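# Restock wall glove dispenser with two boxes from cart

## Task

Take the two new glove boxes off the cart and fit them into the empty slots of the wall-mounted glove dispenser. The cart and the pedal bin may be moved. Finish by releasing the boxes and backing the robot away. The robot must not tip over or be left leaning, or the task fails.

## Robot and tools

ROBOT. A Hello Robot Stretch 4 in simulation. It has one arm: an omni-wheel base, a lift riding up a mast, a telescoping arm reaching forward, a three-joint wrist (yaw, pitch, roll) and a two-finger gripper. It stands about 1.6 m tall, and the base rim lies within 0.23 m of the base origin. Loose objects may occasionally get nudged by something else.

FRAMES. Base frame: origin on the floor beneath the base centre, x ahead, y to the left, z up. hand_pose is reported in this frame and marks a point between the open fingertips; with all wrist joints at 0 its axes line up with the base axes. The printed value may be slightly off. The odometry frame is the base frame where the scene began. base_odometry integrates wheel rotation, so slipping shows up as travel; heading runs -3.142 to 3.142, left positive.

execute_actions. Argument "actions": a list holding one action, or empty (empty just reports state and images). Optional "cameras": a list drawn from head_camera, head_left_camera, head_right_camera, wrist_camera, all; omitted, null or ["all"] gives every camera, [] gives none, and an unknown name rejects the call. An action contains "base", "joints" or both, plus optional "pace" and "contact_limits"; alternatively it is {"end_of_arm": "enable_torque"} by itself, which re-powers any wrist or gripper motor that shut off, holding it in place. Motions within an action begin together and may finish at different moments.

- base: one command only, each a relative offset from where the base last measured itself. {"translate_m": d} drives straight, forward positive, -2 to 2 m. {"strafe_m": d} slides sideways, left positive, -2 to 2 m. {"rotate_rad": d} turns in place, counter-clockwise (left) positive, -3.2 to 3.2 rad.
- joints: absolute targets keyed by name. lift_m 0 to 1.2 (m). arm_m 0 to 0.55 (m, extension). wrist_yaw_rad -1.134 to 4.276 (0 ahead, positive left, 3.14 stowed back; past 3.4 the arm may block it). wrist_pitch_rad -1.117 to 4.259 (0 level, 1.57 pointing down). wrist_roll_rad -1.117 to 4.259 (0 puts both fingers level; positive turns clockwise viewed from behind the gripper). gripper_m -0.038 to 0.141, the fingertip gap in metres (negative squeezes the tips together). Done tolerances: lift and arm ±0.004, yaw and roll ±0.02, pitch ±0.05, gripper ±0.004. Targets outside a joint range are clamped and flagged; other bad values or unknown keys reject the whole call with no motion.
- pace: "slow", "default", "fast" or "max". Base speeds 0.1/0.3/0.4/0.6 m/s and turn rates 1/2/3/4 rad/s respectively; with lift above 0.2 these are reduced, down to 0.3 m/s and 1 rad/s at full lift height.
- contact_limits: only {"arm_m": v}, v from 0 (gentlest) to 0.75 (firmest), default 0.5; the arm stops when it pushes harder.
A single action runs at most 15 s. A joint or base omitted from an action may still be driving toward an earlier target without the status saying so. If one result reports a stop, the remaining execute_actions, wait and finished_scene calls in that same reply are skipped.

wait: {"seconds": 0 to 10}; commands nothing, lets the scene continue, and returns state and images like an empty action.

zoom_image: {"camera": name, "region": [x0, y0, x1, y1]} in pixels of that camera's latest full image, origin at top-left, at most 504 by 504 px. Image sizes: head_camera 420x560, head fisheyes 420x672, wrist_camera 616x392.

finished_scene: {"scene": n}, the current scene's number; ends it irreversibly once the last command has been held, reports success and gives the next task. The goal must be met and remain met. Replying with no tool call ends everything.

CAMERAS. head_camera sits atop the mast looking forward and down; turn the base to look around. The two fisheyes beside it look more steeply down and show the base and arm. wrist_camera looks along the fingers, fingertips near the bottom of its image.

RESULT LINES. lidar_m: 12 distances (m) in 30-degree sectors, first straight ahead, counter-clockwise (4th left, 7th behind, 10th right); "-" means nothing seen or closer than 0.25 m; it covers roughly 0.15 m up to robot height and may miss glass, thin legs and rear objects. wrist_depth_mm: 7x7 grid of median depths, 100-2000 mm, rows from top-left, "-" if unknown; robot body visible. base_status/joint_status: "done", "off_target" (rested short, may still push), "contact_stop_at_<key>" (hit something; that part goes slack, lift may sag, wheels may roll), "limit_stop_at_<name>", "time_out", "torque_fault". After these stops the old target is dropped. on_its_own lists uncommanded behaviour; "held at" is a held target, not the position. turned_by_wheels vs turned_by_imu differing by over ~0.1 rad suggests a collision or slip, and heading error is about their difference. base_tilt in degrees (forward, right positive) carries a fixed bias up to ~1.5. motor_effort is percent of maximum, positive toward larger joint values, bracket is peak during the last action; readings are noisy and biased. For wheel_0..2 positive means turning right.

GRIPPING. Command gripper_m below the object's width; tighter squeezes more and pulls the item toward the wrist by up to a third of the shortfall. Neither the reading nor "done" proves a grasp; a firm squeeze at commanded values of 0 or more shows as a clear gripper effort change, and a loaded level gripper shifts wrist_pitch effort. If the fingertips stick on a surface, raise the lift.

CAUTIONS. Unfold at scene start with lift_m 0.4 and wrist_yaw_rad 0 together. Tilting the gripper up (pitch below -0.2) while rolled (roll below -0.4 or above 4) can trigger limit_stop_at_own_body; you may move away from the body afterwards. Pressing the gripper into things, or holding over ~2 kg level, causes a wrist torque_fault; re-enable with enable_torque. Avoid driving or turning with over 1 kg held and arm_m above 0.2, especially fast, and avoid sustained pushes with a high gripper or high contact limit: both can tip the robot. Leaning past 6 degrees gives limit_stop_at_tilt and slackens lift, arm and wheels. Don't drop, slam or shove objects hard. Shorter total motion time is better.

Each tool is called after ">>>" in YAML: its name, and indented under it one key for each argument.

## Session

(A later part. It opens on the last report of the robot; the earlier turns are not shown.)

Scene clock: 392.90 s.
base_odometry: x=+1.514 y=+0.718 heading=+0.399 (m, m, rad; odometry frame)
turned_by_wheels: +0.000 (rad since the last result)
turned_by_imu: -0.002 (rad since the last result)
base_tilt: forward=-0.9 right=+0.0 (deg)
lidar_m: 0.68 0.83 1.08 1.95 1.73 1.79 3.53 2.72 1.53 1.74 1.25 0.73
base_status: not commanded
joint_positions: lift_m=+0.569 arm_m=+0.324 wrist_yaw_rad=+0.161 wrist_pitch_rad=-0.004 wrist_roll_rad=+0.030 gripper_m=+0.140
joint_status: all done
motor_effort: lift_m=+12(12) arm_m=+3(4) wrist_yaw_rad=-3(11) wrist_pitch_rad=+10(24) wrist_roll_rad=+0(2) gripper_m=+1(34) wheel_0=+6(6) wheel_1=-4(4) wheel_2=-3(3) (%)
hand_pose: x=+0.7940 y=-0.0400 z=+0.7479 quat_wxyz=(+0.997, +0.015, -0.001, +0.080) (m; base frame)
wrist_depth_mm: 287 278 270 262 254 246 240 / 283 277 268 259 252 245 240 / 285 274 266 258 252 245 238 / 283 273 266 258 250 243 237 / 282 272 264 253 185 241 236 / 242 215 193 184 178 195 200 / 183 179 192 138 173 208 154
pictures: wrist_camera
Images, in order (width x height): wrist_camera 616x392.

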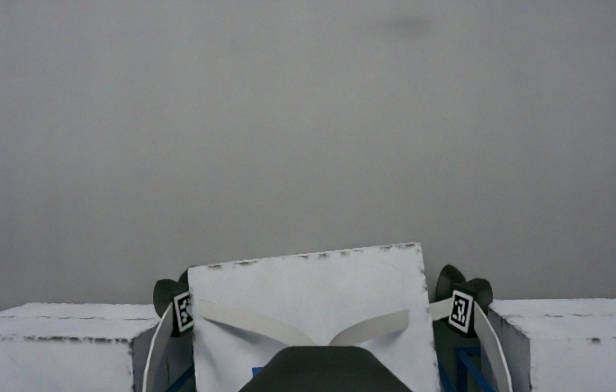

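>>> execute_actions:
  actions:
    - {"joints":{"gripper_m":0.05,"wrist_roll_rad":0.0}}
  cameras: []

>>> execute_actions:
  actions:
    - {"joints":{"lift_m":0.61},"pace":"slow"}
  cameras: []

>>> execute_actions:
  actions:
    - {"joints":{"wrist_roll_rad":0.11},"base":{"strafe_m":-0.008},"pace":"slow"}
  cameras: ["wrist_camera"]

>>> execute_actions:
  actions:
    - {"joints":{"lift_m":0.568},"pace":"slow"}
  cameras: ["wrist_camera"]

Scene clock: 400.03 s.
base_odometry: x=+1.514 y=+0.718 heading=+0.399 (m, m, rad; odometry frame)
turned_by_wheels: +0.000 (rad since the last result)
turned_by_imu: -0.002 (rad since the last result)
base_tilt: forward=-0.9 right=-0.1 (deg)
lidar_m: 0.68 0.81 1.09 1.94 1.74 1.82 3.53 2.72 1.53 1.75 1.25 0.73
base_status: not commanded
joint_positions: lift_m=+0.568 arm_m=+0.324 wrist_yaw_rad=+0.164 wrist_pitch_rad=-0.004 wrist_roll_rad=+0.000 gripper_m=+0.051
joint_status: all done
motor_effort: lift_m=+12(12) arm_m=+4(4) wrist_yaw_rad=-12(12) wrist_pitch_rad=+12(11) wrist_roll_rad=-1(7) gripper_m=-32(30) wheel_0=+6(6) wheel_1=-4(4) wheel_2=-2(3) (%)
hand_pose: x=+0.7942 y=-0.0391 z=+0.7479 quat_wxyz=(+0.997, +0.000, -0.002, +0.082) (m; base frame)
wrist_depth_mm: 289 278 270 260 252 246 240 / 285 278 268 259 252 246 239 / 286 276 267 259 252 244 238 / 283 274 265 256 250 242 237 / 281 273 264 254 198 241 236 / 224 203 177 170 163 182 216 / 185 179 176 166 159 187 144
pictures: none
No camera images: the call's "cameras" was empty. Leave "cameras" out to get every camera's image.

Scene clock: 401.23 s.
base_odometry: x=+1.514 y=+0.718 heading=+0.399 (m, m, rad; odometry frame)
turned_by_wheels: +0.000 (rad since the last result)
turned_by_imu: -0.001 (rad since the last result)
base_tilt: forward=-0.9 right=-0.1 (deg)
lidar_m: 0.70 0.80 1.08 1.94 1.74 1.80 3.51 2.74 1.54 1.76 1.24 0.74
base_status: not commanded
joint_positions: lift_m=+0.609 arm_m=+0.324 wrist_yaw_rad=+0.162 wrist_pitch_rad=+0.009 wrist_roll_rad=+0.000 gripper_m=+0.051
joint_status: all done
on_its_own: wrist_pitch_rad is at rest, and its effort (-26) is outside its rest range (-23 to +23)
motor_effort: lift_m=+25(27) arm_m=+3(3) wrist_yaw_rad=-4(12) wrist_pitch_rad=-26(29) wrist_roll_rad=-1(0) gripper_m=-30(34) wheel_0=+6(6) wheel_1=-4(4) wheel_2=-2(2) (%)
hand_pose: x=+0.7940 y=-0.0399 z=+0.7850 quat_wxyz=(+0.997, +0.000, +0.005, +0.081) (m; base frame)
wrist_depth_mm: 283 274 266 257 250 243 237 / 283 274 264 257 250 243 236 / 282 273 265 257 249 242 236 / 282 272 265 256 249 242 237 / 282 273 264 254 221 242 236 / 282 271 176 169 162 183 236 / 221 201 176 165 158 203 164
pictures: none
No camera images: the call's "cameras" was empty. Leave "cameras" out to get every camera's image.

Scene clock: 402.03 s.
base_odometry: x=+1.517 y=+0.711 heading=+0.399 (m, m, rad; odometry frame)
turned_by_wheels: +0.000 (rad since the last result)
turned_by_imu: +0.000 (rad since the last result)
base_tilt: forward=-0.9 right=+0.0 (deg)
lidar_m: 0.68 0.80 1.07 1.94 1.74 1.83 3.53 2.73 1.54 1.73 1.25 0.74
base_status: done
joint_positions: lift_m=+0.609 arm_m=+0.324 wrist_yaw_rad=+0.161 wrist_pitch_rad=+0.009 wrist_roll_rad=+0.110 gripper_m=+0.051
joint_status: all done
on_its_own: wrist_pitch_rad is at rest, and its effort (-26) is outside its rest range (-23 to +23)
motor_effort: lift_m=+25(25) arm_m=+4(4) wrist_yaw_rad=-4(5) wrist_pitch_rad=-26(28) wrist_roll_rad=+2(0) gripper_m=-32(38) wheel_0=+5(8) wheel_1=-4(6) wheel_2=+0(1) (%)
hand_pose: x=+0.7940 y=-0.0399 z=+0.7851 quat_wxyz=(+0.995, +0.054, +0.009, +0.080) (m; base frame)
wrist_depth_mm: 281 272 264 257 250 242 236 / 281 272 264 257 249 242 237 / 281 272 264 256 250 243 236 / 281 273 264 257 249 243 237 / 281 273 263 254 220 243 238 / 282 271 177 169 162 182 237 / 281 224 176 165 157 189 137
pictures: wrist_camera
Images, in order (width x height): wrist_camera 616x392.

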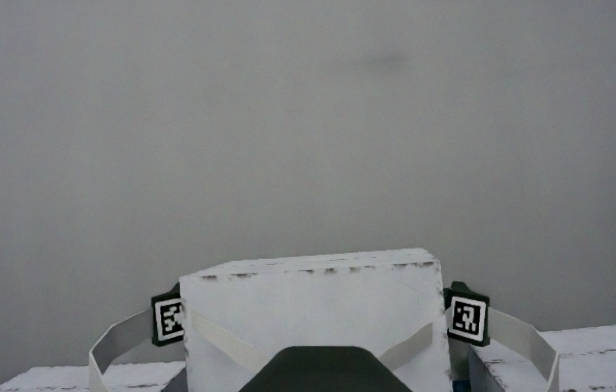

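Scene clock: 403.23 s.
base_odometry: x=+1.517 y=+0.711 heading=+0.399 (m, m, rad; odometry frame)
turned_by_wheels: +0.000 (rad since the last result)
turned_by_imu: +0.000 (rad since the last result)
base_tilt: forward=-0.9 right=+0.0 (deg)
lidar_m: 0.69 0.81 1.08 1.94 1.74 1.81 3.50 2.74 1.54 1.75 1.23 0.72
base_status: not commanded
joint_positions: lift_m=+0.568 arm_m=+0.324 wrist_yaw_rad=+0.162 wrist_pitch_rad=+0.007 wrist_roll_rad=+0.109 gripper_m=+0.051
joint_status: all done
motor_effort: lift_m=+16(26) arm_m=+4(4) wrist_yaw_rad=-5(6) wrist_pitch_rad=-20(26) wrist_roll_rad=+3(3) gripper_m=-31(34) wheel_0=+5(5) wheel_1=-3(4) wheel_2=+0(0) (%)
hand_pose: x=+0.7941 y=-0.0398 z=+0.7443 quat_wxyz=(+0.995, +0.054, +0.008, +0.081) (m; base frame)
wrist_depth_mm: 282 273 265 258 250 244 237 / 281 273 265 256 249 242 237 / 282 273 264 257 250 241 237 / 281 272 264 257 250 242 237 / 281 273 263 254 216 242 236 / 279 224 177 169 162 175 158 / 186 182 176 165 157 169 136
pictures: wrist_camera
Images, in order (width x height): wrist_camera 616x392.

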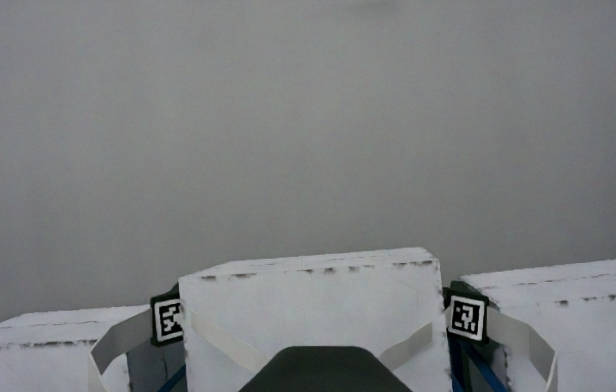

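No jam this time. Release.

>>> execute_actions:
  actions:
    - {"joints":{"gripper_m":0.14},"pace":"slow"}
  cameras: []

>>> execute_actions:
  actions:
    - {"joints":{"arm_m":0.0},"base":{"translate_m":-0.1}}
  cameras: ["wrist_camera","head_camera"]

Scene clock: 408.70 s.
base_odometry: x=+1.517 y=+0.711 heading=+0.399 (m, m, rad; odometry frame)
turned_by_wheels: +0.000 (rad since the last result)
turned_by_imu: -0.002 (rad since the last result)
base_tilt: forward=-0.9 right=+0.0 (deg)
lidar_m: 0.69 0.82 1.06 1.95 1.73 1.81 3.54 2.73 1.52 1.75 1.27 0.74
base_status: not commanded
joint_positions: lift_m=+0.568 arm_m=+0.324 wrist_yaw_rad=+0.162 wrist_pitch_rad=+0.004 wrist_roll_rad=+0.110 gripper_m=+0.140
joint_status: all done
motor_effort: lift_m=+16(16) arm_m=+3(4) wrist_yaw_rad=-7(12) wrist_pitch_rad=-13(26) wrist_roll_rad=+1(3) gripper_m=+0(33) wheel_0=+5(5) wheel_1=-3(4) wheel_2=+0(0) (%)
hand_pose: x=+0.7941 y=-0.0396 z=+0.7451 quat_wxyz=(+0.995, +0.055, +0.007, +0.081) (m; base frame)
wrist_depth_mm: 283 274 266 258 250 243 237 / 282 274 266 257 250 243 237 / 282 274 265 257 250 242 236 / 281 274 265 257 249 243 237 / 282 272 265 257 250 242 237 / 281 246 196 191 187 183 160 / 187 182 193 139 181 177 159
pictures: none
No camera images: the call's "cameras" was empty. Leave "cameras" out to get every camera's image.

Scene clock: 410.80 s.
base_odometry: x=+1.425 y=+0.672 heading=+0.399 (m, m, rad; odometry frame)
turned_by_wheels: +0.000 (rad since the last result)
turned_by_imu: -0.001 (rad since the last result)
base_tilt: forward=-0.9 right=+0.0 (deg)
lidar_m: 0.79 0.92 1.20 1.94 1.66 1.79 3.42 2.77 1.50 1.75 1.41 0.86
base_status: done
joint_positions: lift_m=+0.568 arm_m=+0.002 wrist_yaw_rad=+0.160 wrist_pitch_rad=+0.002 wrist_roll_rad=+0.110 gripper_m=+0.140
joint_status: all done
motor_effort: lift_m=+16(16) arm_m=-5(4) wrist_yaw_rad=+0(9) wrist_pitch_rad=-9(14) wrist_roll_rad=-1(1) gripper_m=-3(5) wheel_0=-2(7) wheel_1=-2(9) wheel_2=+0(13) (%)
hand_pose: x=+0.4713 y=-0.0404 z=+0.7457 quat_wxyz=(+0.995, +0.055, +0.006, +0.080) (m; base frame)
wrist_depth_mm: 759 741 715 691 676 654 634 / 768 741 707 691 668 654 640 / 759 732 715 691 668 654 640 / 759 732 707 691 676 654 634 / 750 732 715 603 574 574 627 / 750 723 219 591 569 206 640 / 741 732 707 140 574 564 634
pictures: head_camera, wrist_camera
Images, in order (width x height): head_camera 420x560, wrist_camera 616x392.

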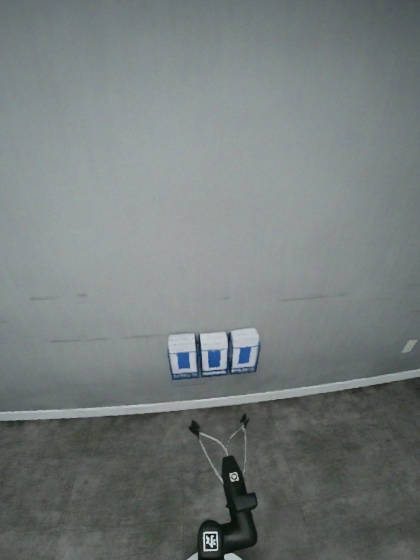

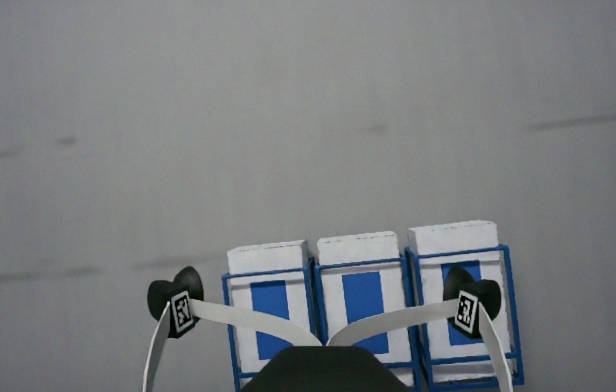

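All seated.

>>> finished_scene:
  scene: 1

The scene is finished: the task was done.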